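# Push the tube-laden utility cart into the yellow bay

## Task

Get the utility cart parked in the yellow-taped bay so that each of its four wheels sits fully inside the tape line and none rests on the tape. All three tubes must remain upright in the cart's top tray. The robot must not tip over or finish leaning, or the attempt fails. The cart must stay in the bay on its own: a result that holds only while the robot is touching or holding it is not counted.

## Robot and tools

Robot: a Hello Robot Stretch 4 with one arm. It has an omni-wheel base, a lift that rides up a mast, a telescoping arm that reaches forward, a three-joint wrist (yaw, pitch, roll) and a two-finger gripper. It stands about 1.6 m tall; the base rim lies within 0.23 m of the base origin. Objects may occasionally get a brief push from outside.

Frames: the base frame sits on the floor under the base centre, x forward, y left, z up. hand_pose (link pinch, a point between the open fingertips) is reported in this frame and may be slightly off. The odometry frame is the base frame as it was when the scene began. base_odometry counts wheel rotation only, so slip shows up as travel; heading is positive leftward, -3.142 to 3.142.

Tool execute_actions: argument "actions" is a list holding one action or none (an empty list just reports state and images). Optional "cameras": a list from head_camera, head_left_camera, head_right_camera, wrist_camera, all; omitted, null or ["all"] returns every camera, [] none. An action may contain "base", "joints", or both, plus optional "pace" and "contact_limits"; alternatively it is {"end_of_arm": "enable_torque"} alone, which re-powers any wrist or gripper motor that shut itself off.
- "base" holds exactly one relative move, measured from where the base last reported itself: {"translate_m": d} straight drive, forward positive, -2 to 2 m; {"strafe_m": d} sideways, left positive, -2 to 2 m; {"rotate_rad": d} spin in place, counter-clockwise positive, -3.2 to 3.2 rad.
- "joints" is a dictionary of absolute targets by name: lift_m 0 to 1.2 m; arm_m 0 to 0.55 m extension; wrist_yaw_rad -1.134 to 4.276 (0 forward, positive left, 3.14 stowed; above 3.4 the arm may obstruct); wrist_pitch_rad -1.117 to 4.259 (0 level, 1.57 pointing down); wrist_roll_rad -1.117 to 4.259 (0 fingers level, positive clockwise viewed from behind); gripper_m -0.038 to 0.141 m fingertip gap (negative means fingers squeeze each other). Done tolerances: ±0.004 for lift, arm and gripper, ±0.02 for yaw and roll, ±0.05 for pitch. Joint targets past a limit are clipped and flagged; any other bad value or unknown key rejects the whole call.
- "pace": "slow", "default", "fast", "max"; the base moves up to 0.1/0.3/0.4/0.6 m/s and turns up to 1/2/3/4 rad/s, reduced further when the lift is above 0.2 m (down to 0.3 m/s and 1 rad/s at 1.2 m).
- "contact_limits": {"arm_m": value}, 0 gentlest to 0.75 firmest, default 0.5, sets how much force the arm may apply before halting.
All motions in one action begin together. Anything left out of an action may still be driving toward an earlier target without the status showing it. If a result reports a stop, the remaining calls in that same reply are skipped.

Tool wait: {"seconds": 0 to 10}; commands nothing and returns the usual state and images. Tool zoom_image: {"camera": name, "region": [x0, y0, x1, y1]} in pixels of that camera's latest full image, origin top-left, at most 504 by 504. Tool read_manual: returns only licence texts. Tool finished_scene: {"scene": current scene number}; irreversible, ends the scene and reports success, and the next scene's task arrives in its result. Replying without any tool call ends everything.

Cameras: head_camera looks forward and downward from the mast top (turn the base to aim it); head_left_camera and head_right_camera are fisheyes aimed more steeply down that also show the base and arm; wrist_camera looks along the fingers, tips near the bottom of its view.

Result lines: base_status and joint_status give how each move ended. "done" for the base means the wheels turned the commanded amount, slip included. "off_target": stopped short, may still push. "contact_stop_at_<key>": something blocked it; that part goes slack (a slack lift can sink, slack wheels can roll). "limit_stop_at_tilt": lean above 6 degrees; lift, arm and wheels go slack and refuse commands until the lean eases. "limit_stop_at_own_body": self-collision guard, likely when pitch is below -0.2 and roll below -0.4 or above 4; moving away is allowed. "torque_fault": a wrist or gripper motor overloaded and went limp; send enable_torque. on_its_own describes what the call did not command; "held at" is a held target. lidar_m: 12 distances in 30-degree sectors, first straight ahead, counting counter-clockwise (4th left, 7th behind, 10th right); "-" means nothing seen or closer than 0.25 m; it misses clear objects and thin legs. wrist_depth_mm: a 7x7 grid of median depths, 100 to 2000 mm. turned_by_wheels versus turned_by_imu differing by over about 0.1 rad suggests a collision or slip. base_tilt in degrees, forward and right positive, with a fixed bias up to about 1.5. motor_effort is percent of maximum, peak in brackets; wheel_0..2 positive turns the base right.

Gripping: command a gap smaller than the object; no reading confirms a hold.

Cautions: unfold the wrist first with lift_m 0.4 and wrist_yaw_rad 0 together. Push the cart gently and low at low pace so tubes stay upright; avoid hard or sustained shoves, high-gripper pushing, and moving with heavy loads at extended arm, all of which risk tipping. Check wheels versus tape with zooms, and release the cart before ending so it stands by itself. Faster robot motion is rewarded when the task succeeds.

Each tool is called after "Emit:" in YAML: its name, and indented under it one key for each argument.

## Session

Emit:
execute_actions:
  actions: []

Scene clock: 0.00 s.
base_odometry: x=+0.000 y=+0.000 heading=+0.000 (m, m, rad; odometry frame)
turned_by_wheels: +0.000 (rad since the last result)
turned_by_imu: +0.000 (rad since the last result)
base_tilt: forward=+0.4 right=+0.8 (deg)
lidar_m: 0.78 0.64 0.62 0.73 1.93 1.95 2.23 0.73 0.79 1.78 1.47 1.75
base_status: not commanded
joint_positions: lift_m=+0.250 arm_m=+0.002 wrist_yaw_rad=+3.162 wrist_pitch_rad=-0.008 wrist_roll_rad=-0.007 gripper_m=+0.057
joint_status: not commanded
motor_effort: lift_m=+19 arm_m=-1 wrist_yaw_rad=+1 wrist_pitch_rad=-6 wrist_roll_rad=-1 gripper_m=-5 wheel_0=+0 wheel_1=+0 wheel_2=+0 (%)
hand_pose: x=-0.1170 y=+0.0816 z=+0.4305 quat_wxyz=(-0.010, +0.004, -0.004, +1.000) (m; base frame)
wrist_depth_mm: - 138 247 - - - 1708 / - 113 138 - - 1983 1708 / - 115 137 - - 1983 1708 / 136 136 180 - - 1983 1661 / 212 - - - - 1983 1661 / 866 1182 209 1863 1576 1808 1661 / 891 991 1078 640 1060 1229 1281
pictures: head_camera, head_left_camera, head_right_camera, wrist_camera
Images, in order (width x height): head_camera 420x560, head_left_camera 420x672, head_right_camera 420x672, wrist_camera 616x392.

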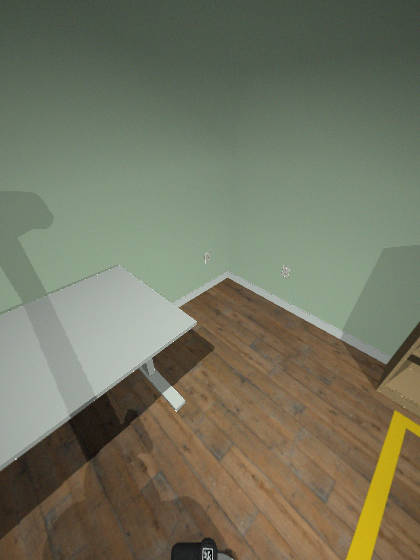

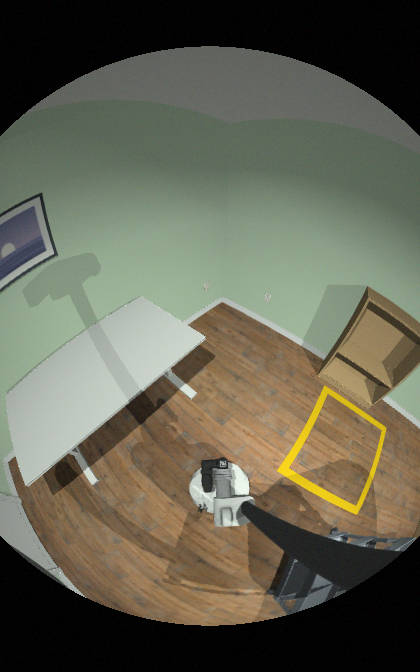

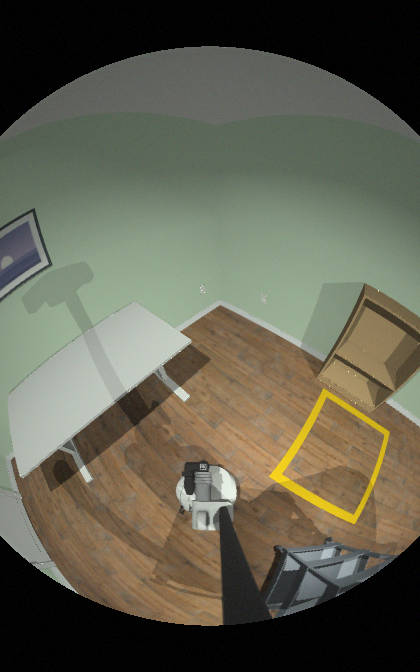

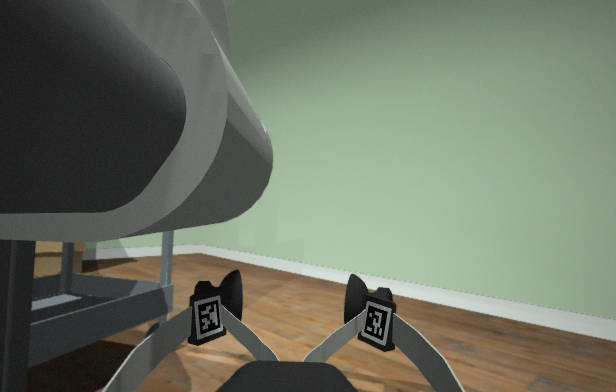

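Emit:
execute_actions:
  actions:
    - {"base":{"rotate_rad":-1.6}}

Scene clock: 4.73 s.
base_odometry: x=+0.000 y=+0.000 heading=-1.600 (m, m, rad; odometry frame)
turned_by_wheels: -1.600 (rad since the last result)
turned_by_imu: -1.572 (rad since the last result)
base_tilt: forward=+0.5 right=+0.7 (deg)
lidar_m: 2.15 1.46 1.75 0.80 0.60 0.63 0.74 1.93 1.92 2.19 0.75 0.76
base_status: done
joint_positions: lift_m=+0.250 arm_m=+0.002 wrist_yaw_rad=+3.162 wrist_pitch_rad=-0.008 wrist_roll_rad=-0.007 gripper_m=+0.057
joint_status: not commanded
motor_effort: lift_m=+19(19) arm_m=-1(1) wrist_yaw_rad=+2(2) wrist_pitch_rad=-6(6) wrist_roll_rad=+1(1) gripper_m=-4(2) wheel_0=+2(7) wheel_1=+2(8) wheel_2=+3(6) (%)
hand_pose: x=-0.1169 y=+0.0816 z=+0.4305 quat_wxyz=(-0.010, +0.004, -0.004, +1.000) (m; base frame)
wrist_depth_mm: - 138 247 - 1756 1499 1281 / - 113 138 - 1708 732 640 / - 115 137 1138 1078 960 866 / 136 136 179 1921 1708 1430 1281 / 212 - - 1921 1708 1464 1255 / 1430 1756 208 1499 1537 1430 1255 / 1042 1008 1078 647 1042 1255 1205
pictures: head_camera, head_left_camera, head_right_camera, wrist_camera
Images, in order (width x height): head_camera 420x560, head_left_camera 420x672, head_right_camera 420x672, wrist_camera 616x392.

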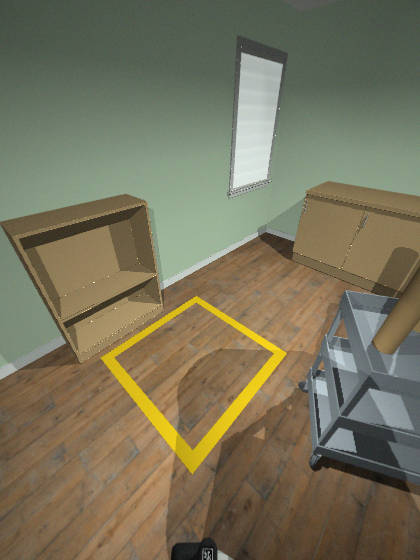

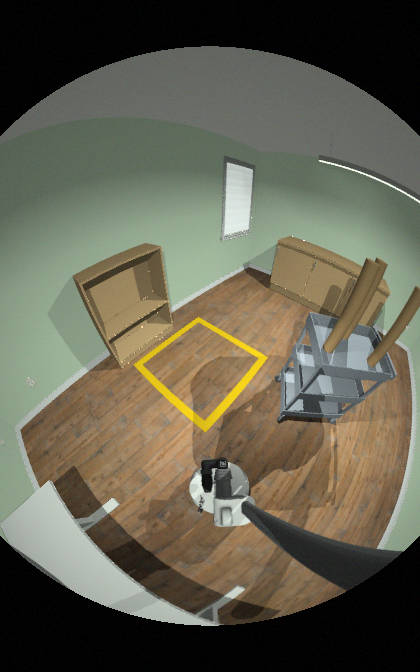

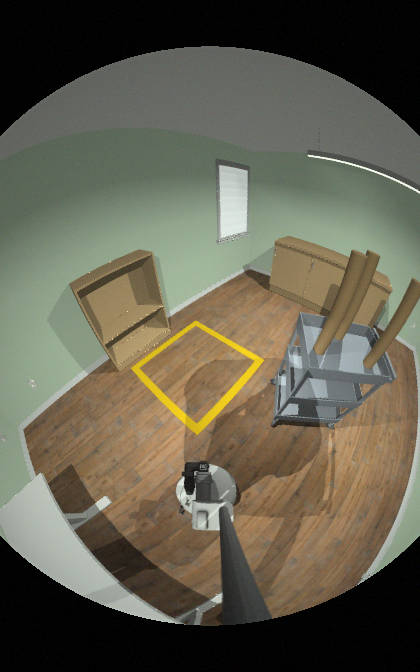

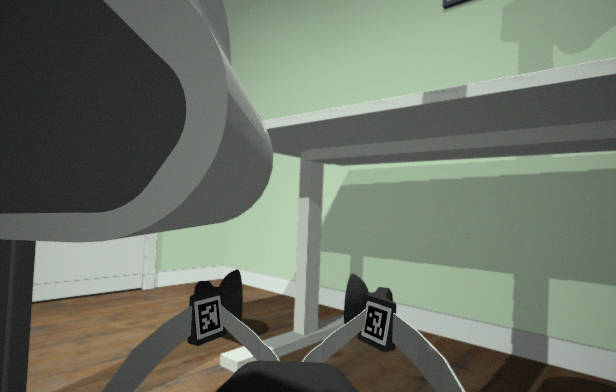

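Emit:
execute_actions:
  actions:
    - {"base":{"rotate_rad":-0.75}}
  cameras: ["head_camera","head_left_camera"]

Emit:
zoom_image:
  camera: "head_camera"
  region: [60,220,380,560]

Scene clock: 14.20 s.
base_odometry: x=+0.000 y=+0.000 heading=-2.349 (m, m, rad; odometry frame)
turned_by_wheels: -0.750 (rad since the last result)
turned_by_imu: -0.736 (rad since the last result)
base_tilt: forward=+0.5 right=+0.8 (deg)
lidar_m: 0.76 2.60 1.57 1.50 1.85 0.66 0.64 0.65 0.87 1.92 2.00 0.90
base_status: done
joint_positions: lift_m=+0.250 arm_m=+0.002 wrist_yaw_rad=+3.162 wrist_pitch_rad=-0.008 wrist_roll_rad=-0.007 gripper_m=+0.057
joint_status: not commanded
motor_effort: lift_m=+19(19) arm_m=-1(1) wrist_yaw_rad=+2(1) wrist_pitch_rad=-7(7) wrist_roll_rad=+0(0) gripper_m=-4(4) wheel_0=+2(6) wheel_1=+2(7) wheel_2=+2(8) (%)
hand_pose: x=-0.1169 y=+0.0816 z=+0.4305 quat_wxyz=(-0.010, +0.004, -0.004, +1.000) (m; base frame)
wrist_depth_mm: - 138 246 1661 1661 1618 1661 / - 113 138 1618 1618 1661 1618 / - 115 137 1098 1098 1255 1661 / 136 136 179 1618 1618 1618 1661 / 213 1576 1618 1618 1618 1618 1576 / 1430 1576 208 1618 1138 1618 1618 / 1060 1008 1078 647 1060 1229 1281
pictures: head_camera, head_left_camera
Images, in order (width x height): head_camera 420x560, head_left_camera 420x672.

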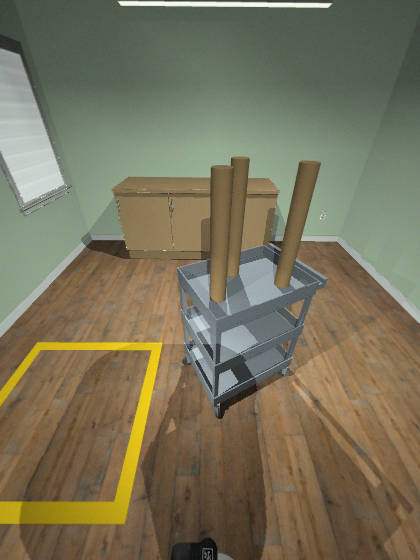

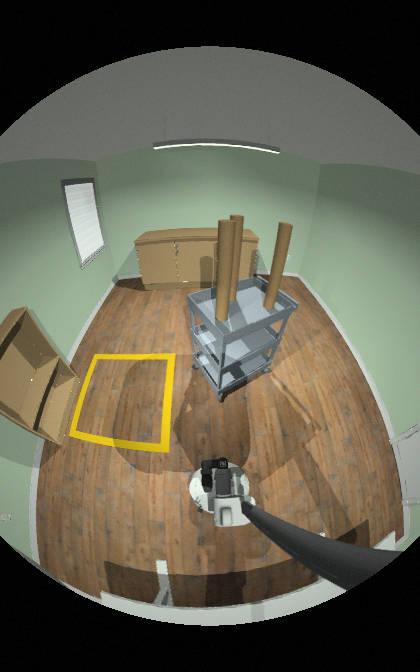

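Region (60, 220, 380, 560) of head_camera's 420x560 image, scaled by 1.482, with more detail than that image has; it fills the left 474 columns of this view, and the rest is white.

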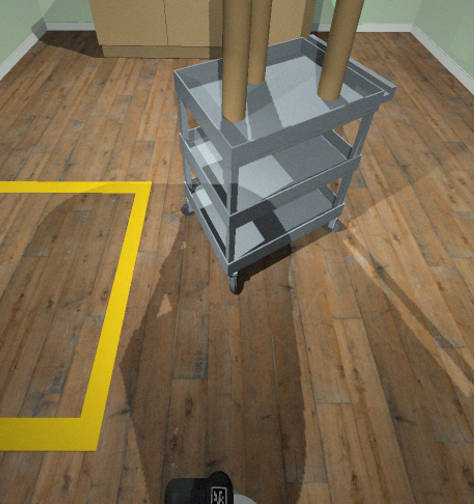

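Emit:
execute_actions:
  actions:
    - {"base":{"strafe_m":-1.15},"pace":"fast"}
  cameras: []

Emit:
execute_actions:
  actions:
    - {"base":{"translate_m":1.6},"pace":"fast"}
  cameras: []

Emit:
execute_actions:
  actions:
    - {"base":{"rotate_rad":2.07}}

Scene clock: 27.63 s.
base_odometry: x=-0.819 y=+0.807 heading=-2.349 (m, m, rad; odometry frame)
turned_by_wheels: +0.000 (rad since the last result)
turned_by_imu: +0.003 (rad since the last result)
base_tilt: forward=+0.4 right=+0.7 (deg)
lidar_m: 2.67 1.19 1.26 2.63 0.92 0.60 0.78 1.12 0.81 0.75 0.81 1.11
base_status: done
joint_positions: lift_m=+0.250 arm_m=+0.002 wrist_yaw_rad=+3.162 wrist_pitch_rad=-0.008 wrist_roll_rad=-0.007 gripper_m=+0.057
joint_status: not commanded
motor_effort: lift_m=+19(19) arm_m=-1(1) wrist_yaw_rad=+2(1) wrist_pitch_rad=-7(6) wrist_roll_rad=+0(0) gripper_m=-2(2) wheel_0=-2(12) wheel_1=+1(11) wheel_2=+1(1) (%)
hand_pose: x=-0.1169 y=+0.0816 z=+0.4305 quat_wxyz=(-0.010, +0.004, -0.004, +1.000) (m; base frame)
wrist_depth_mm: - 138 247 1618 1618 1661 1618 / - 113 138 1618 1618 1618 1618 / - 115 137 1576 1078 1060 991 / 136 136 179 1618 1618 1576 1618 / 213 1576 1576 1576 1576 1576 1618 / 1336 1576 208 1537 1060 1576 1576 / 1042 991 1098 634 1060 1255 1281
pictures: none
No camera images: the call's "cameras" was empty. Leave "cameras" out to get every camera's image.

Scene clock: 32.93 s.
base_odometry: x=-1.942 y=-0.332 heading=-2.349 (m, m, rad; odometry frame)
turned_by_wheels: +0.000 (rad since the last result)
turned_by_imu: +0.006 (rad since the last result)
base_tilt: forward=+0.5 right=+0.7 (deg)
lidar_m: 1.66 1.12 1.42 0.71 0.71 2.34 3.06 1.10 0.79 0.73 0.76 1.08
base_status: done
joint_positions: lift_m=+0.250 arm_m=+0.002 wrist_yaw_rad=+3.162 wrist_pitch_rad=-0.008 wrist_roll_rad=-0.007 gripper_m=+0.057
joint_status: not commanded
motor_effort: lift_m=+19(19) arm_m=-1(1) wrist_yaw_rad=+2(2) wrist_pitch_rad=-7(6) wrist_roll_rad=+0(1) gripper_m=-1(2) wheel_0=+0(8) wheel_1=+1(7) wheel_2=+1(12) (%)
hand_pose: x=-0.1169 y=+0.0816 z=+0.4305 quat_wxyz=(-0.010, +0.004, -0.004, +1.000) (m; base frame)
wrist_depth_mm: - 138 246 - - - - / - 113 138 - - - - / - 115 137 - - - - / 136 136 179 - - - - / 213 1808 - - - - - / 1281 1661 208 1863 1576 1983 - / 1042 991 1078 647 1060 1255 1281
pictures: none
No camera images: the call's "cameras" was empty. Leave "cameras" out to get every camera's image.

Scene clock: 35.27 s.
base_odometry: x=-1.942 y=-0.332 heading=-0.279 (m, m, rad; odometry frame)
turned_by_wheels: +2.070 (rad since the last result)
turned_by_imu: +2.038 (rad since the last result)
base_tilt: forward=+0.4 right=+0.8 (deg)
lidar_m: 0.68 2.34 2.23 1.15 0.79 0.71 0.77 1.04 1.66 1.10 1.44 0.73
base_status: done
joint_positions: lift_m=+0.250 arm_m=+0.002 wrist_yaw_rad=+3.162 wrist_pitch_rad=-0.008 wrist_roll_rad=-0.007 gripper_m=+0.057
joint_status: not commanded
motor_effort: lift_m=+19(19) arm_m=-1(1) wrist_yaw_rad=+0(1) wrist_pitch_rad=-7(7) wrist_roll_rad=+0(0) gripper_m=-1(3) wheel_0=-2(6) wheel_1=-1(6) wheel_2=-1(10) (%)
hand_pose: x=-0.1169 y=+0.0816 z=+0.4305 quat_wxyz=(-0.010, +0.004, -0.004, +1.000) (m; base frame)
wrist_depth_mm: - 138 246 991 866 778 707 / - 113 138 960 854 759 699 / - 115 137 946 854 768 699 / 136 136 179 946 842 759 699 / 213 1229 1078 946 842 750 691 / 1397 1255 208 931 798 750 683 / 1042 1008 1008 525 809 741 683
pictures: head_camera, head_left_camera, head_right_camera, wrist_camera
Images, in order (width x height): head_camera 420x560, head_left_camera 420x672, head_right_camera 420x672, wrist_camera 616x392.

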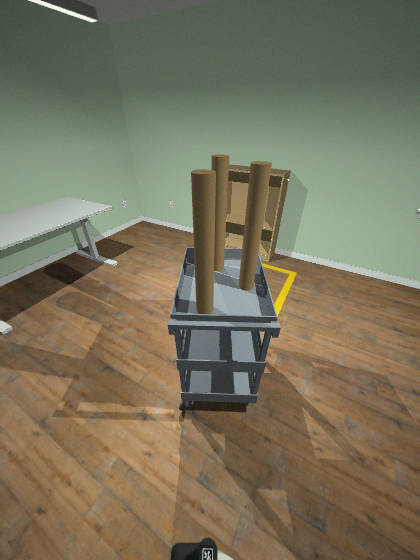

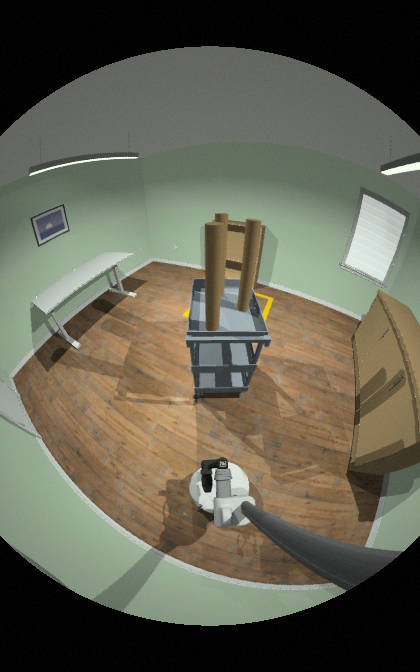

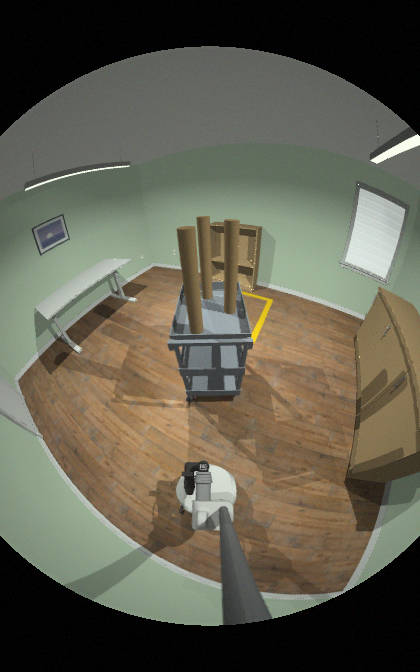

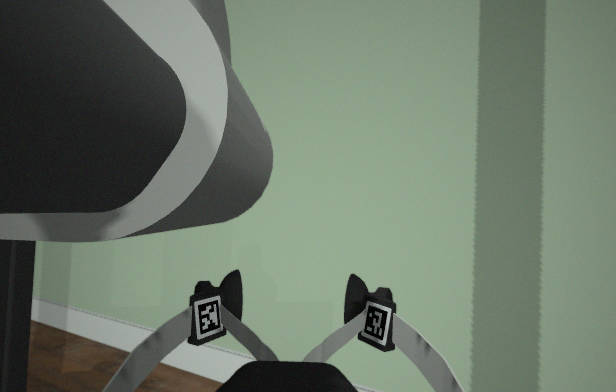

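Emit:
execute_actions:
  actions:
    - {"joints":{"lift_m":0.73,"wrist_yaw_rad":0,"wrist_roll_rad":1.57,"gripper_m":0.1}}
  cameras: ["head_camera","wrist_camera"]

Emit:
zoom_image:
  camera: "head_camera"
  region: [130,240,330,460]

Scene clock: 42.90 s.
base_odometry: x=-1.942 y=-0.332 heading=-0.279 (m, m, rad; odometry frame)
turned_by_wheels: +0.000 (rad since the last result)
turned_by_imu: +0.002 (rad since the last result)
base_tilt: forward=+0.5 right=+0.8 (deg)
lidar_m: 0.69 2.31 2.22 1.13 0.77 0.74 0.79 1.05 1.66 1.12 1.42 0.73
base_status: not commanded
joint_positions: lift_m=+0.730 arm_m=+0.002 wrist_yaw_rad=+0.000 wrist_pitch_rad=-0.008 wrist_roll_rad=+1.570 gripper_m=+0.100
joint_status: all done
motor_effort: lift_m=+21(22) arm_m=-1(1) wrist_yaw_rad=+1(1) wrist_pitch_rad=-7(7) wrist_roll_rad=+1(8) gripper_m=-2(2) wheel_0=-1(2) wheel_1=-1(1) wheel_2=-1(1) (%)
hand_pose: x=+0.4618 y=-0.0873 z=+0.9103 quat_wxyz=(+0.707, +0.707, -0.003, +0.003) (m; base frame)
wrist_depth_mm: - - - - - 1921 1308 / - - - - - 1863 1308 / - - - - 574 778 580 / - 842 831 842 1182 866 580 / - - 1025 1008 1182 866 574 / 634 627 634 634 216 854 574 / - - - 160 - 759 574
pictures: head_camera, wrist_camera
Images, in order (width x height): head_camera 420x560, wrist_camera 616x392.

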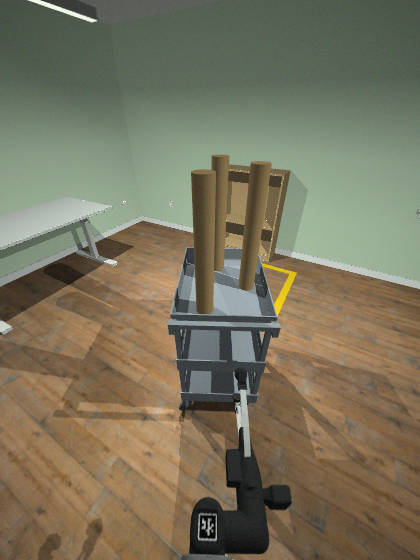

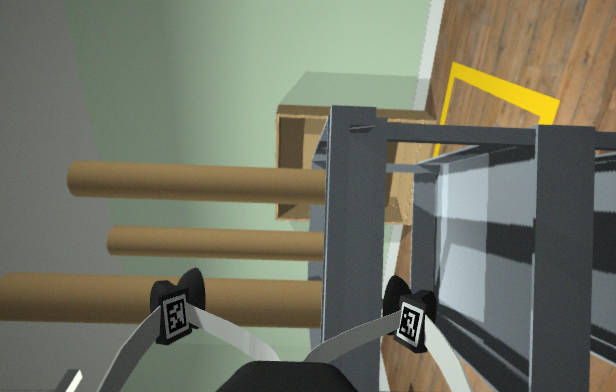

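Region (130, 240, 330, 460) of head_camera's 420x560 image, scaled by 2.291, with more detail than that image has; it fills the left 458 columns of this view, and the rest is white.

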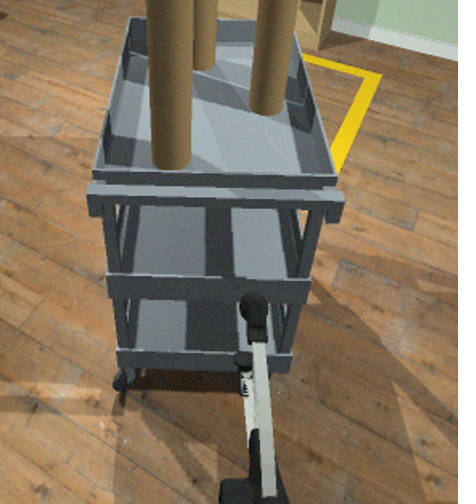

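Emit:
execute_actions:
  actions:
    - {"base":{"translate_m":0.15},"joints":{"lift_m":0.67}}
  cameras: ["head_camera","wrist_camera"]

Scene clock: 49.30 s.
base_odometry: x=-1.798 y=-0.374 heading=-0.279 (m, m, rad; odometry frame)
turned_by_wheels: +0.000 (rad since the last result)
turned_by_imu: +0.003 (rad since the last result)
base_tilt: forward=+0.5 right=+0.8 (deg)
lidar_m: 0.56 0.61 2.14 1.32 0.93 0.86 0.91 1.23 1.39 1.16 1.53 0.59
base_status: done
joint_positions: lift_m=+0.670 arm_m=+0.002 wrist_yaw_rad=+0.000 wrist_pitch_rad=-0.008 wrist_roll_rad=+1.570 gripper_m=+0.100
joint_status: all done
motor_effort: lift_m=+16(18) arm_m=-1(1) wrist_yaw_rad=+1(0) wrist_pitch_rad=-7(7) wrist_roll_rad=+1(2) gripper_m=-1(2) wheel_0=+2(5) wheel_1=+2(6) wheel_2=+1(11) (%)
hand_pose: x=+0.4617 y=-0.0873 z=+0.8507 quat_wxyz=(+0.707, +0.707, -0.003, +0.003) (m; base frame)
wrist_depth_mm: - - - - - 1756 1229 / - - - 353 - 1661 1160 / - - - 413 1008 699 427 / - 699 691 413 1025 768 480 / - 866 866 410 1025 741 480 / 492 484 488 410 216 741 477 / - 477 480 160 - 676 469
pictures: head_camera, wrist_camera
Images, in order (width x height): head_camera 420x560, wrist_camera 616x392.

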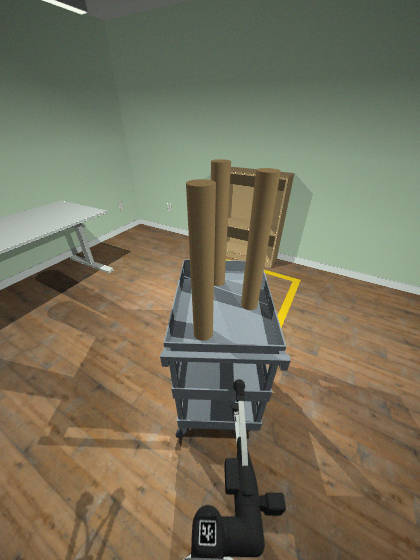

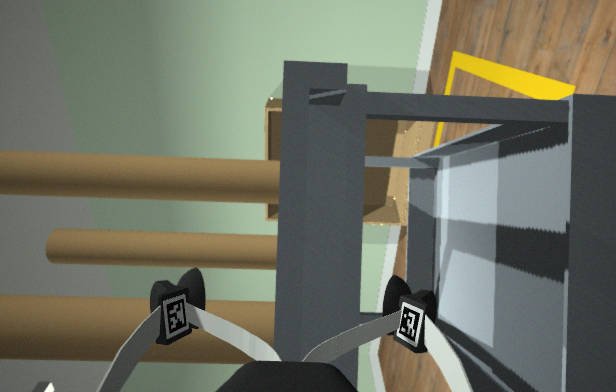

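Emit:
execute_actions:
  actions:
    - {"base":{"translate_m":0.125},"joints":{"lift_m":0.655,"gripper_m":0.08}}
  cameras: ["head_camera","wrist_camera"]

Emit:
zoom_image:
  camera: "head_camera"
  region: [130,300,330,500]

Scene clock: 54.20 s.
base_odometry: x=-1.678 y=-0.408 heading=-0.279 (m, m, rad; odometry frame)
turned_by_wheels: +0.000 (rad since the last result)
turned_by_imu: +0.002 (rad since the last result)
base_tilt: forward=+0.5 right=+0.8 (deg)
lidar_m: 0.41 0.48 2.05 1.47 1.05 0.98 1.03 1.37 1.16 1.17 1.61 0.45
base_status: done
joint_positions: lift_m=+0.655 arm_m=+0.002 wrist_yaw_rad=+0.000 wrist_pitch_rad=-0.008 wrist_roll_rad=+1.570 gripper_m=+0.080
joint_status: all done
motor_effort: lift_m=+16(18) arm_m=-1(1) wrist_yaw_rad=+0(2) wrist_pitch_rad=-6(6) wrist_roll_rad=+2(1) gripper_m=-1(6) wheel_0=+2(6) wheel_1=+2(5) wheel_2=-2(9) (%)
hand_pose: x=+0.4617 y=-0.0874 z=+0.8357 quat_wxyz=(+0.707, +0.707, -0.003, +0.003) (m; base frame)
wrist_depth_mm: - - - 227 - 1618 1205 / - - - 286 296 307 301 / - - - 286 - 715 504 / 574 564 549 285 904 732 504 / 741 741 732 285 904 715 504 / - - 212 283 214 715 500 / 355 353 355 193 - 654 496
pictures: head_camera, wrist_camera
Images, in order (width x height): head_camera 420x560, wrist_camera 616x392.

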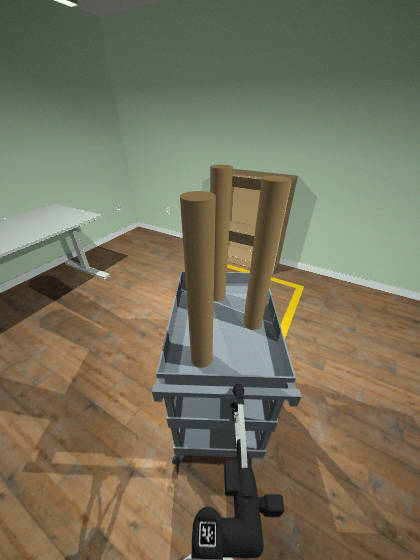

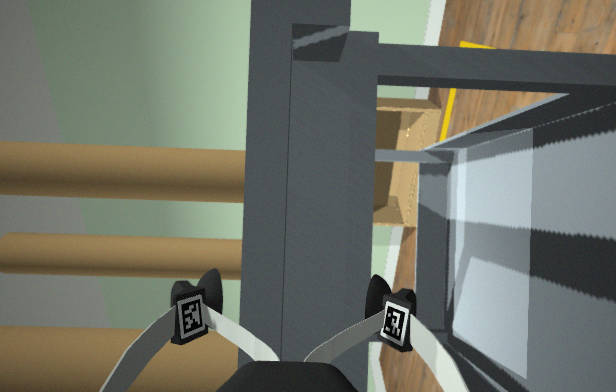

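Region (130, 300, 330, 500) of head_camera's 420x560 image, scaled by 2.520, with more detail than that image has.

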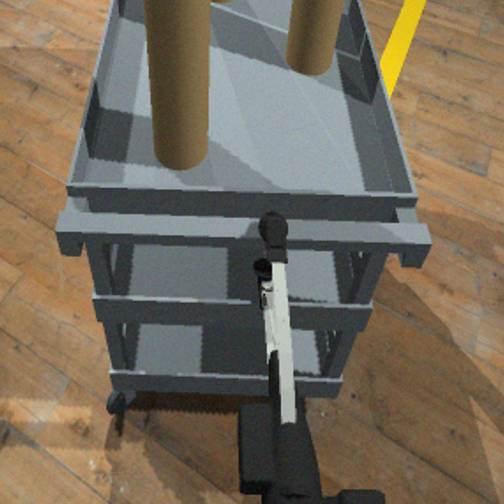

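Emit:
execute_actions:
  actions:
    - {"joints":{"lift_m":0.673,"arm_m":0.03}}
  cameras: ["wrist_camera"]

Emit:
execute_actions:
  actions:
    - {"joints":{"gripper_m":-0.01}}
  cameras: ["head_camera","wrist_camera"]

Scene clock: 58.40 s.
base_odometry: x=-1.678 y=-0.408 heading=-0.279 (m, m, rad; odometry frame)
turned_by_wheels: +0.000 (rad since the last result)
turned_by_imu: +0.001 (rad since the last result)
base_tilt: forward=+0.5 right=+0.8 (deg)
lidar_m: 0.42 0.48 2.03 1.51 1.09 0.97 1.02 1.36 1.19 1.18 1.60 0.46
base_status: not commanded
joint_positions: lift_m=+0.673 arm_m=+0.029 wrist_yaw_rad=+0.000 wrist_pitch_rad=-0.008 wrist_roll_rad=+1.570 gripper_m=+0.080
joint_status: all done
motor_effort: lift_m=+21(23) arm_m=+5(6) wrist_yaw_rad=+2(3) wrist_pitch_rad=-7(7) wrist_roll_rad=+1(1) gripper_m=-3(0) wheel_0=+2(2) wheel_1=+2(2) wheel_2=-2(1) (%)
hand_pose: x=+0.4885 y=-0.0874 z=+0.8533 quat_wxyz=(+0.707, +0.707, -0.003, +0.003) (m; base frame)
wrist_depth_mm: - - - 199 262 1576 1138 / - - - 199 260 1537 452 / - - - 259 260 759 521 / 549 539 535 198 260 768 530 / 707 707 715 198 260 750 525 / - - 212 197 215 750 525 / 336 330 340 179 259 676 517
pictures: wrist_camera
Images, in order (width x height): wrist_camera 616x392.

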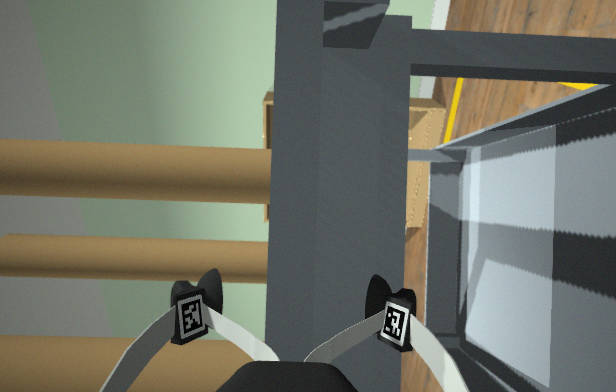

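Scene clock: 60.07 s.
base_odometry: x=-1.678 y=-0.408 heading=-0.279 (m, m, rad; odometry frame)
turned_by_wheels: +0.000 (rad since the last result)
turned_by_imu: +0.001 (rad since the last result)
base_tilt: forward=+0.4 right=+0.9 (deg)
lidar_m: 0.42 0.44 2.08 1.48 1.03 0.99 1.04 1.38 1.18 1.16 1.60 0.45
base_status: not commanded
joint_positions: lift_m=+0.673 arm_m=+0.030 wrist_yaw_rad=+0.005 wrist_pitch_rad=-0.010 wrist_roll_rad=+1.570 gripper_m=-0.009
joint_status: all done
on_its_own: wrist_yaw_rad is at rest, and its effort (-14) is outside its rest range (-13 to +13)
motor_effort: lift_m=+21(21) arm_m=+2(5) wrist_yaw_rad=-14(13) wrist_pitch_rad=-1(6) wrist_roll_rad=+1(1) gripper_m=-15(27) wheel_0=+2(2) wheel_1=+2(2) wheel_2=+0(2) (%)
hand_pose: x=+0.4894 y=-0.0860 z=+0.8538 quat_wxyz=(+0.707, +0.707, -0.002, +0.005) (m; base frame)
wrist_depth_mm: - - - 191 253 262 1138 / - - - 191 253 1576 462 / 525 - - 191 253 750 525 / - 539 535 191 252 768 535 / 699 707 707 190 253 759 535 / - - 200 190 252 750 530 / 330 152 330 190 253 661 521
pictures: head_camera, wrist_camera
Images, in order (width x height): head_camera 420x560, wrist_camera 616x392.

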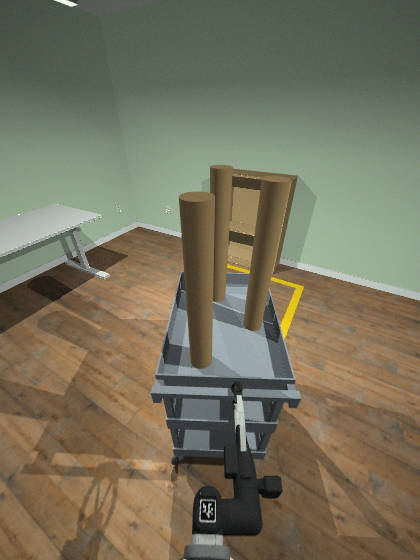

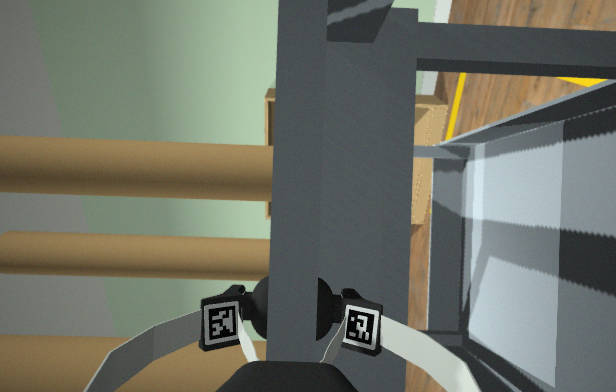

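Gripped. Test a sideways nudge of the handle to aim the cart right.

Emit:
execute_actions:
  actions:
    - {"base":{"strafe_m":0.08},"pace":"slow"}
  cameras: ["head_camera"]

Scene clock: 64.23 s.
base_odometry: x=-1.656 y=-0.331 heading=-0.279 (m, m, rad; odometry frame)
turned_by_wheels: -0.001 (rad since the last result)
turned_by_imu: +0.001 (rad since the last result)
base_tilt: forward=+0.5 right=+0.7 (deg)
lidar_m: 0.44 0.50 2.00 1.46 1.03 0.95 0.99 1.32 1.27 1.27 1.70 0.45
base_status: done
joint_positions: lift_m=+0.673 arm_m=+0.030 wrist_yaw_rad=-0.007 wrist_pitch_rad=-0.010 wrist_roll_rad=+1.570 gripper_m=-0.010
joint_status: not commanded
on_its_own: wrist_yaw_rad is at rest, and its effort (+23) is outside its rest range (-13 to +13)
motor_effort: lift_m=+21(21) arm_m=+2(2) wrist_yaw_rad=+23(31) wrist_pitch_rad=-1(2) wrist_roll_rad=-1(2) gripper_m=-14(20) wheel_0=-7(11) wheel_1=+0(6) wheel_2=-4(4) (%)
hand_pose: x=+0.4883 y=-0.0894 z=+0.8539 quat_wxyz=(+0.707, +0.707, -0.006, +0.001) (m; base frame)
wrist_depth_mm: - - - 176 236 242 243 / - - - 179 239 1756 530 / 504 504 512 181 242 768 539 / - - - 183 246 768 535 / - - 715 186 249 759 530 / - - 196 189 251 750 530 / 330 159 332 190 255 627 521
pictures: head_camera
Images, in order (width x height): head_camera 420x560.

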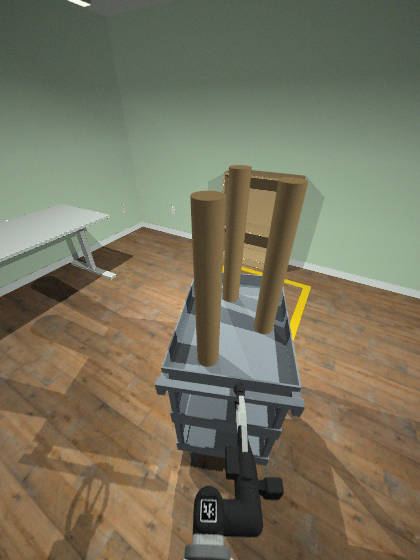

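Emit:
execute_actions:
  actions:
    - {"base":{"strafe_m":0.1},"pace":"slow"}
  cameras: []

Emit:
execute_actions:
  actions:
    - {"base":{"rotate_rad":-0.15},"pace":"slow"}
  cameras: ["head_camera"]

Scene clock: 71.43 s.
base_odometry: x=-1.628 y=-0.235 heading=-0.280 (m, m, rad; odometry frame)
turned_by_wheels: +0.000 (rad since the last result)
turned_by_imu: +0.002 (rad since the last result)
base_tilt: forward=+0.4 right=+0.8 (deg)
lidar_m: 0.45 0.53 1.92 1.36 0.97 0.90 0.90 1.25 1.36 1.31 1.82 0.41
base_status: done
joint_positions: lift_m=+0.673 arm_m=+0.030 wrist_yaw_rad=-0.005 wrist_pitch_rad=-0.010 wrist_roll_rad=+1.570 gripper_m=-0.010
joint_status: not commanded
motor_effort: lift_m=+21(21) arm_m=+2(2) wrist_yaw_rad=+12(26) wrist_pitch_rad=-1(1) wrist_roll_rad=+1(1) gripper_m=-20(17) wheel_0=-3(11) wheel_1=+2(5) wheel_2=-2(2) (%)
hand_pose: x=+0.4885 y=-0.0888 z=+0.8539 quat_wxyz=(+0.707, +0.707, -0.005, +0.002) (m; base frame)
wrist_depth_mm: - - - 153 208 569 320 / 473 477 480 159 216 741 544 / 707 723 - 165 224 778 539 / 699 699 699 172 236 768 535 / - - - 179 246 759 530 / 351 357 197 187 252 707 525 / 351 159 349 190 267 585 517
pictures: none
No camera images: the call's "cameras" was empty. Leave "cameras" out to get every camera's image.

Scene clock: 72.50 s.
base_odometry: x=-1.628 y=-0.235 heading=-0.428 (m, m, rad; odometry frame)
turned_by_wheels: -0.149 (rad since the last result)
turned_by_imu: -0.146 (rad since the last result)
base_tilt: forward=+0.4 right=+0.7 (deg)
lidar_m: 0.44 0.46 1.91 1.65 1.02 0.91 0.90 1.10 1.93 1.35 1.62 0.44
base_status: done
joint_positions: lift_m=+0.673 arm_m=+0.030 wrist_yaw_rad=+0.007 wrist_pitch_rad=-0.010 wrist_roll_rad=+1.570 gripper_m=-0.010
joint_status: not commanded
on_its_own: wrist_yaw_rad is at rest, and its effort (-17) is outside its rest range (-13 to +13)
motor_effort: lift_m=+21(21) arm_m=+2(2) wrist_yaw_rad=-17(33) wrist_pitch_rad=-1(1) wrist_roll_rad=+1(1) gripper_m=-17(20) wheel_0=+7(10) wheel_1=+4(7) wheel_2=+5(11) (%)
hand_pose: x=+0.4896 y=-0.0855 z=+0.8539 quat_wxyz=(+0.707, +0.707, -0.001, +0.006) (m; base frame)
wrist_depth_mm: - - - 185 246 253 255 / - - - 186 247 1661 500 / 512 517 525 187 248 732 535 / - - - 187 249 768 530 / 707 699 707 188 250 759 525 / - - 199 189 251 750 525 / 329 153 329 189 252 661 521
pictures: head_camera
Images, in order (width x height): head_camera 420x560.

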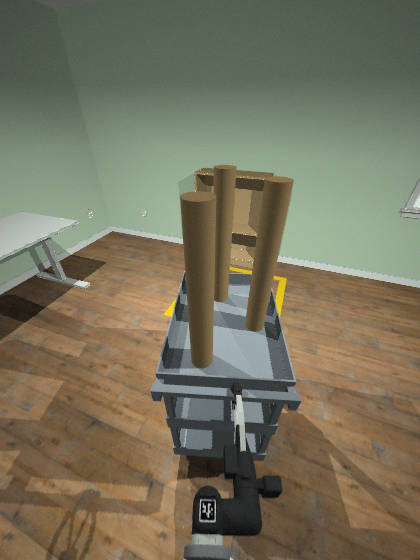

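Emit:
execute_actions:
  actions:
    - {"base":{"strafe_m":0.18},"pace":"slow"}
  cameras: []

Emit:
execute_actions:
  actions:
    - {"base":{"rotate_rad":-0.15},"pace":"slow"}
  cameras: []

Emit:
execute_actions:
  actions:
    - {"base":{"translate_m":0.5},"pace":"slow"}
  cameras: ["head_camera","head_left_camera"]

Scene clock: 78.67 s.
base_odometry: x=-1.554 y=-0.071 heading=-0.429 (m, m, rad; odometry frame)
turned_by_wheels: +0.000 (rad since the last result)
turned_by_imu: +0.002 (rad since the last result)
base_tilt: forward=+0.5 right=+0.8 (deg)
lidar_m: 0.44 0.52 1.75 1.52 0.98 0.83 0.86 1.06 2.03 1.52 1.78 0.40
base_status: done
joint_positions: lift_m=+0.673 arm_m=+0.030 wrist_yaw_rad=-0.006 wrist_pitch_rad=-0.010 wrist_roll_rad=+1.570 gripper_m=-0.010
joint_status: not commanded
on_its_own: wrist_yaw_rad is at rest, and its effort (+18) is outside its rest range (-13 to +13)
motor_effort: lift_m=+21(21) arm_m=+2(2) wrist_yaw_rad=+18(27) wrist_pitch_rad=-1(1) wrist_roll_rad=+0(0) gripper_m=-13(18) wheel_0=-2(9) wheel_1=+2(7) wheel_2=-3(3) (%)
hand_pose: x=+0.4885 y=-0.0891 z=+0.8539 quat_wxyz=(+0.707, +0.707, -0.006, +0.001) (m; base frame)
wrist_depth_mm: - - - 147 203 640 466 / 462 469 473 154 211 768 544 / - - 715 160 220 778 535 / 715 699 699 167 229 768 535 / - - - 175 242 759 525 / 349 353 196 185 249 699 525 / 351 153 345 186 264 603 512
pictures: none
No camera images: the call's "cameras" was empty. Leave "cameras" out to get every camera's image.

Scene clock: 79.73 s.
base_odometry: x=-1.554 y=-0.071 heading=-0.578 (m, m, rad; odometry frame)
turned_by_wheels: -0.149 (rad since the last result)
turned_by_imu: -0.146 (rad since the last result)
base_tilt: forward=+0.4 right=+0.7 (deg)
lidar_m: 0.42 0.46 1.74 1.96 1.06 0.86 0.84 0.95 1.54 1.52 1.67 0.48
base_status: done
joint_positions: lift_m=+0.673 arm_m=+0.030 wrist_yaw_rad=+0.007 wrist_pitch_rad=-0.010 wrist_roll_rad=+1.570 gripper_m=-0.010
joint_status: not commanded
on_its_own: wrist_yaw_rad is at rest, and its effort (-17) is outside its rest range (-13 to +13)
motor_effort: lift_m=+21(21) arm_m=+2(2) wrist_yaw_rad=-17(36) wrist_pitch_rad=-1(1) wrist_roll_rad=+2(1) gripper_m=-17(18) wheel_0=+7(10) wheel_1=+4(7) wheel_2=+5(9) (%)
hand_pose: x=+0.4897 y=-0.0854 z=+0.8539 quat_wxyz=(+0.707, +0.707, -0.001, +0.006) (m; base frame)
wrist_depth_mm: - - - 179 239 247 249 / - - - 180 241 1756 500 / 504 504 512 182 243 778 539 / - - - 183 245 768 530 / 691 707 715 185 247 759 530 / - - 198 187 248 750 525 / 327 153 327 187 251 661 525
pictures: none
No camera images: the call's "cameras" was empty. Leave "cameras" out to get every camera's image.

Scene clock: 86.00 s.
base_odometry: x=-1.135 y=-0.344 heading=-0.577 (m, m, rad; odometry frame)
turned_by_wheels: +0.000 (rad since the last result)
turned_by_imu: +0.004 (rad since the last result)
base_tilt: forward=+0.3 right=+0.8 (deg)
lidar_m: 0.41 0.44 1.66 1.62 1.63 1.34 1.35 1.52 1.56 1.54 1.80 0.44
base_status: done
joint_positions: lift_m=+0.673 arm_m=+0.030 wrist_yaw_rad=+0.001 wrist_pitch_rad=-0.010 wrist_roll_rad=+1.570 gripper_m=-0.010
joint_status: not commanded
motor_effort: lift_m=+21(21) arm_m=+2(2) wrist_yaw_rad=-1(24) wrist_pitch_rad=-1(2) wrist_roll_rad=+1(1) gripper_m=-9(18) wheel_0=+4(8) wheel_1=+4(5) wheel_2=-3(14) (%)
hand_pose: x=+0.4891 y=-0.0872 z=+0.8539 quat_wxyz=(+0.707, +0.707, -0.003, +0.004) (m; base frame)
wrist_depth_mm: 1983 1983 - 167 228 236 237 / - - - 168 229 1808 1098 / 488 496 500 169 230 732 535 / - - - 169 231 768 535 / 691 683 683 170 232 759 525 / - - 192 171 233 750 525 / 314 309 315 171 234 668 521
pictures: head_camera, head_left_camera
Images, in order (width x height): head_camera 420x560, head_left_camera 420x672.

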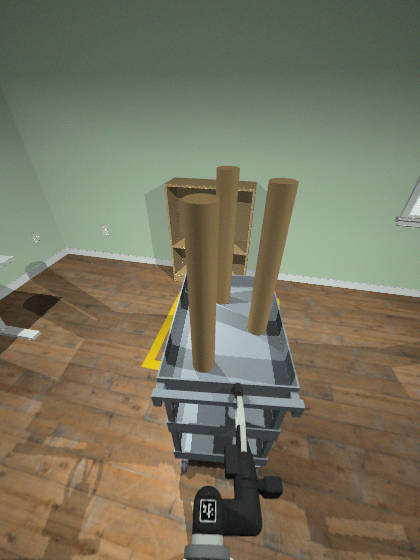

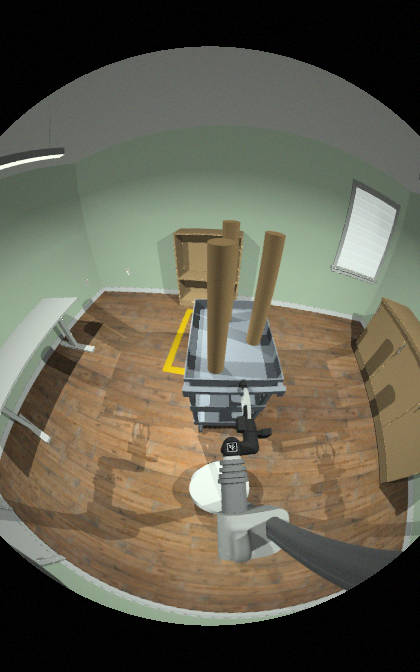

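Emit:
execute_actions:
  actions:
    - {"base":{"translate_m":0.66},"pace":"slow"}

Scene clock: 97.33 s.
base_odometry: x=-0.582 y=-0.704 heading=-0.577 (m, m, rad; odometry frame)
turned_by_wheels: +0.000 (rad since the last result)
turned_by_imu: +0.006 (rad since the last result)
base_tilt: forward=+0.5 right=+0.7 (deg)
lidar_m: 0.41 0.40 1.58 1.52 1.72 1.99 1.99 2.24 1.69 1.70 1.90 0.44
base_status: done
joint_positions: lift_m=+0.673 arm_m=+0.030 wrist_yaw_rad=+0.001 wrist_pitch_rad=-0.010 wrist_roll_rad=+1.570 gripper_m=-0.010
joint_status: not commanded
motor_effort: lift_m=+21(21) arm_m=+2(2) wrist_yaw_rad=+2(2) wrist_pitch_rad=-2(1) wrist_roll_rad=+2(2) gripper_m=-12(11) wheel_0=+2(7) wheel_1=+2(7) wheel_2=-4(9) (%)
hand_pose: x=+0.4890 y=-0.0873 z=+0.8539 quat_wxyz=(+0.707, +0.707, -0.003, +0.004) (m; base frame)
wrist_depth_mm: 1366 1366 1397 167 229 236 237 / 1430 1430 1430 168 229 1464 1118 / 488 496 500 168 230 732 539 / 1499 1499 1366 169 231 768 530 / 691 683 683 170 233 750 530 / 1576 1537 192 171 233 750 525 / 315 307 315 171 234 676 521
pictures: head_camera, head_left_camera, head_right_camera, wrist_camera
Images, in order (width x height): head_camera 420x560, head_left_camera 420x672, head_right_camera 420x672, wrist_camera 616x392.

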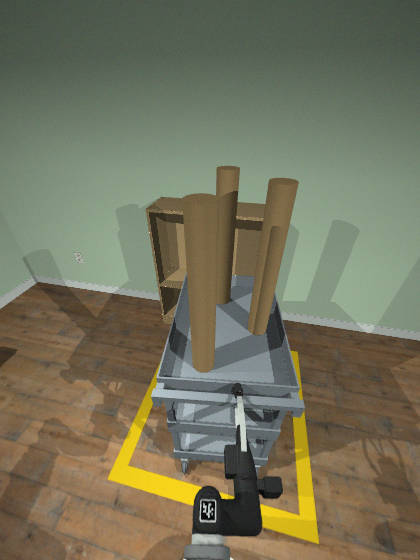

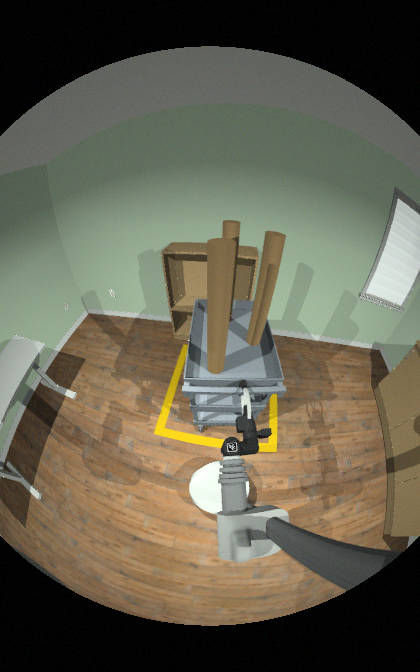

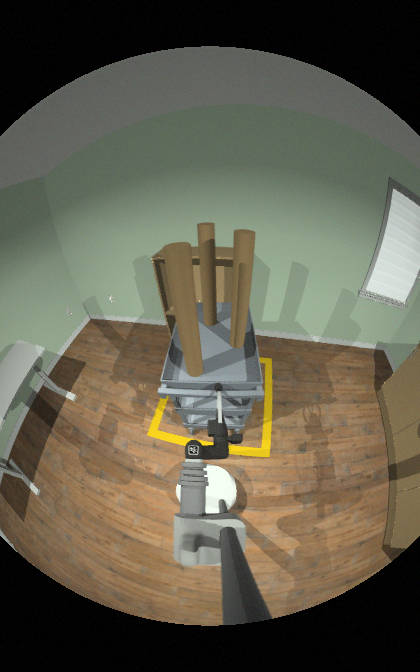

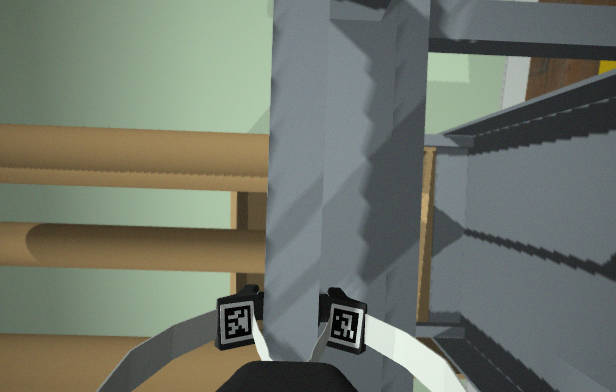

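Emit:
execute_actions:
  actions:
    - {"base":{"translate_m":0.08},"pace":"slow"}
  cameras: []

Emit:
execute_actions:
  actions:
    - {"joints":{"gripper_m":0.08}}
  cameras: []

Emit:
execute_actions:
  actions:
    - {"base":{"translate_m":-0.2}}

Scene clock: 104.40 s.
base_odometry: x=-0.515 y=-0.747 heading=-0.577 (m, m, rad; odometry frame)
turned_by_wheels: +0.000 (rad since the last result)
turned_by_imu: +0.002 (rad since the last result)
base_tilt: forward=+0.4 right=+0.7 (deg)
lidar_m: 0.40 0.42 1.53 1.50 1.73 2.10 2.09 2.30 1.71 1.71 1.94 0.42
base_status: done
joint_positions: lift_m=+0.673 arm_m=+0.030 wrist_yaw_rad=+0.000 wrist_pitch_rad=-0.010 wrist_roll_rad=+1.570 gripper_m=-0.010
joint_status: not commanded
motor_effort: lift_m=+21(21) arm_m=+2(2) wrist_yaw_rad=+2(0) wrist_pitch_rad=-1(1) wrist_roll_rad=+0(2) gripper_m=-10(10) wheel_0=+3(5) wheel_1=+2(7) wheel_2=-4(10) (%)
hand_pose: x=+0.4890 y=-0.0873 z=+0.8539 quat_wxyz=(+0.707, +0.707, -0.003, +0.004) (m; base frame)
wrist_depth_mm: 1308 1281 1308 167 228 235 236 / 1336 1336 1366 167 229 1336 1098 / 488 496 500 168 229 732 539 / 1397 1430 1397 169 230 768 530 / 683 691 691 170 233 759 530 / 1464 1464 192 171 234 750 525 / 317 307 315 172 235 668 521
pictures: none
No camera images: the call's "cameras" was empty. Leave "cameras" out to get every camera's image.

Scene clock: 106.07 s.
base_odometry: x=-0.515 y=-0.747 heading=-0.577 (m, m, rad; odometry frame)
turned_by_wheels: +0.000 (rad since the last result)
turned_by_imu: +0.001 (rad since the last result)
base_tilt: forward=+0.4 right=+0.7 (deg)
lidar_m: 0.42 0.46 1.54 1.50 1.71 2.10 2.07 2.32 1.75 1.70 1.97 0.46
base_status: not commanded
joint_positions: lift_m=+0.673 arm_m=+0.030 wrist_yaw_rad=+0.000 wrist_pitch_rad=-0.009 wrist_roll_rad=+1.570 gripper_m=+0.080
joint_status: all done
motor_effort: lift_m=+21(20) arm_m=+2(2) wrist_yaw_rad=+1(3) wrist_pitch_rad=-3(3) wrist_roll_rad=+1(1) gripper_m=+0(10) wheel_0=+3(3) wheel_1=+2(2) wheel_2=-4(4) (%)
hand_pose: x=+0.4890 y=-0.0873 z=+0.8538 quat_wxyz=(+0.707, +0.707, -0.003, +0.003) (m; base frame)
wrist_depth_mm: 1308 1281 1308 171 232 239 240 / 1308 1336 1366 172 232 1366 1098 / 492 496 504 172 234 732 539 / 1397 1430 1397 173 236 768 535 / 691 683 691 174 236 759 530 / 1464 1464 195 175 238 759 525 / 319 315 317 175 238 699 521
pictures: none
No camera images: the call's "cameras" was empty. Leave "cameras" out to get every camera's image.

Scene clock: 108.13 s.
base_odometry: x=-0.682 y=-0.638 heading=-0.577 (m, m, rad; odometry frame)
turned_by_wheels: +0.000 (rad since the last result)
turned_by_imu: +0.000 (rad since the last result)
base_tilt: forward=+0.5 right=+0.8 (deg)
lidar_m: 0.58 0.69 1.57 1.53 1.72 1.89 1.86 2.10 1.69 1.67 1.93 0.64
base_status: done
joint_positions: lift_m=+0.673 arm_m=+0.030 wrist_yaw_rad=+0.000 wrist_pitch_rad=-0.008 wrist_roll_rad=+1.570 gripper_m=+0.080
joint_status: not commanded
motor_effort: lift_m=+20(21) arm_m=+2(2) wrist_yaw_rad=+1(7) wrist_pitch_rad=-6(8) wrist_roll_rad=+1(0) gripper_m=+0(3) wheel_0=-1(4) wheel_1=+0(7) wheel_2=+1(12) (%)
hand_pose: x=+0.4890 y=-0.0873 z=+0.8534 quat_wxyz=(+0.707, +0.707, -0.003, +0.003) (m; base frame)
wrist_depth_mm: 1499 1499 1499 1499 1499 1499 1229 / 1537 1537 1537 427 1537 1576 1182 / 1537 1576 1576 433 1025 683 445 / 1618 1618 1576 436 1060 759 445 / 1661 904 891 439 1078 750 449 / 512 517 212 439 215 750 452 / 1708 1756 1756 271 1756 654 452
pictures: head_camera, head_left_camera, head_right_camera, wrist_camera
Images, in order (width x height): head_camera 420x560, head_left_camera 420x672, head_right_camera 420x672, wrist_camera 616x392.

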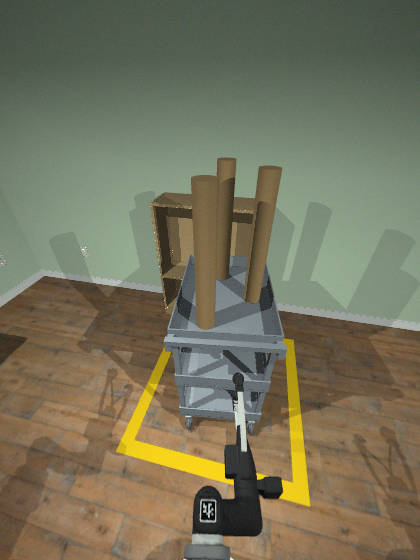

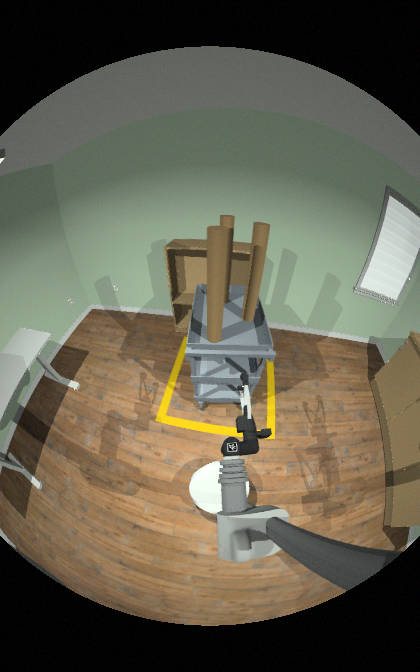

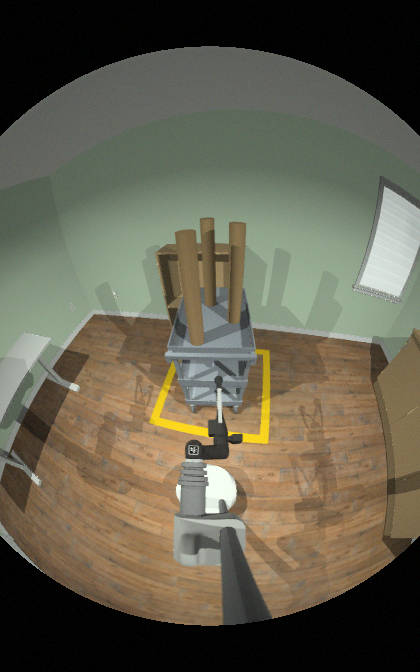

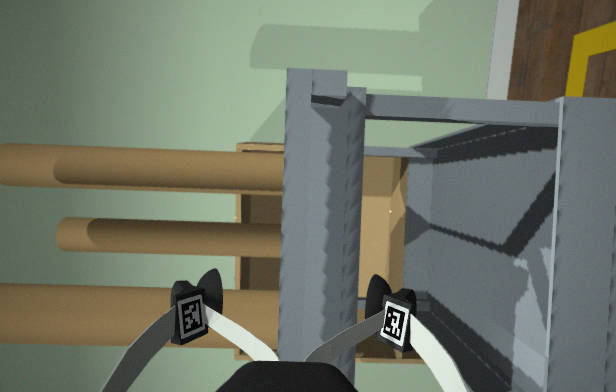

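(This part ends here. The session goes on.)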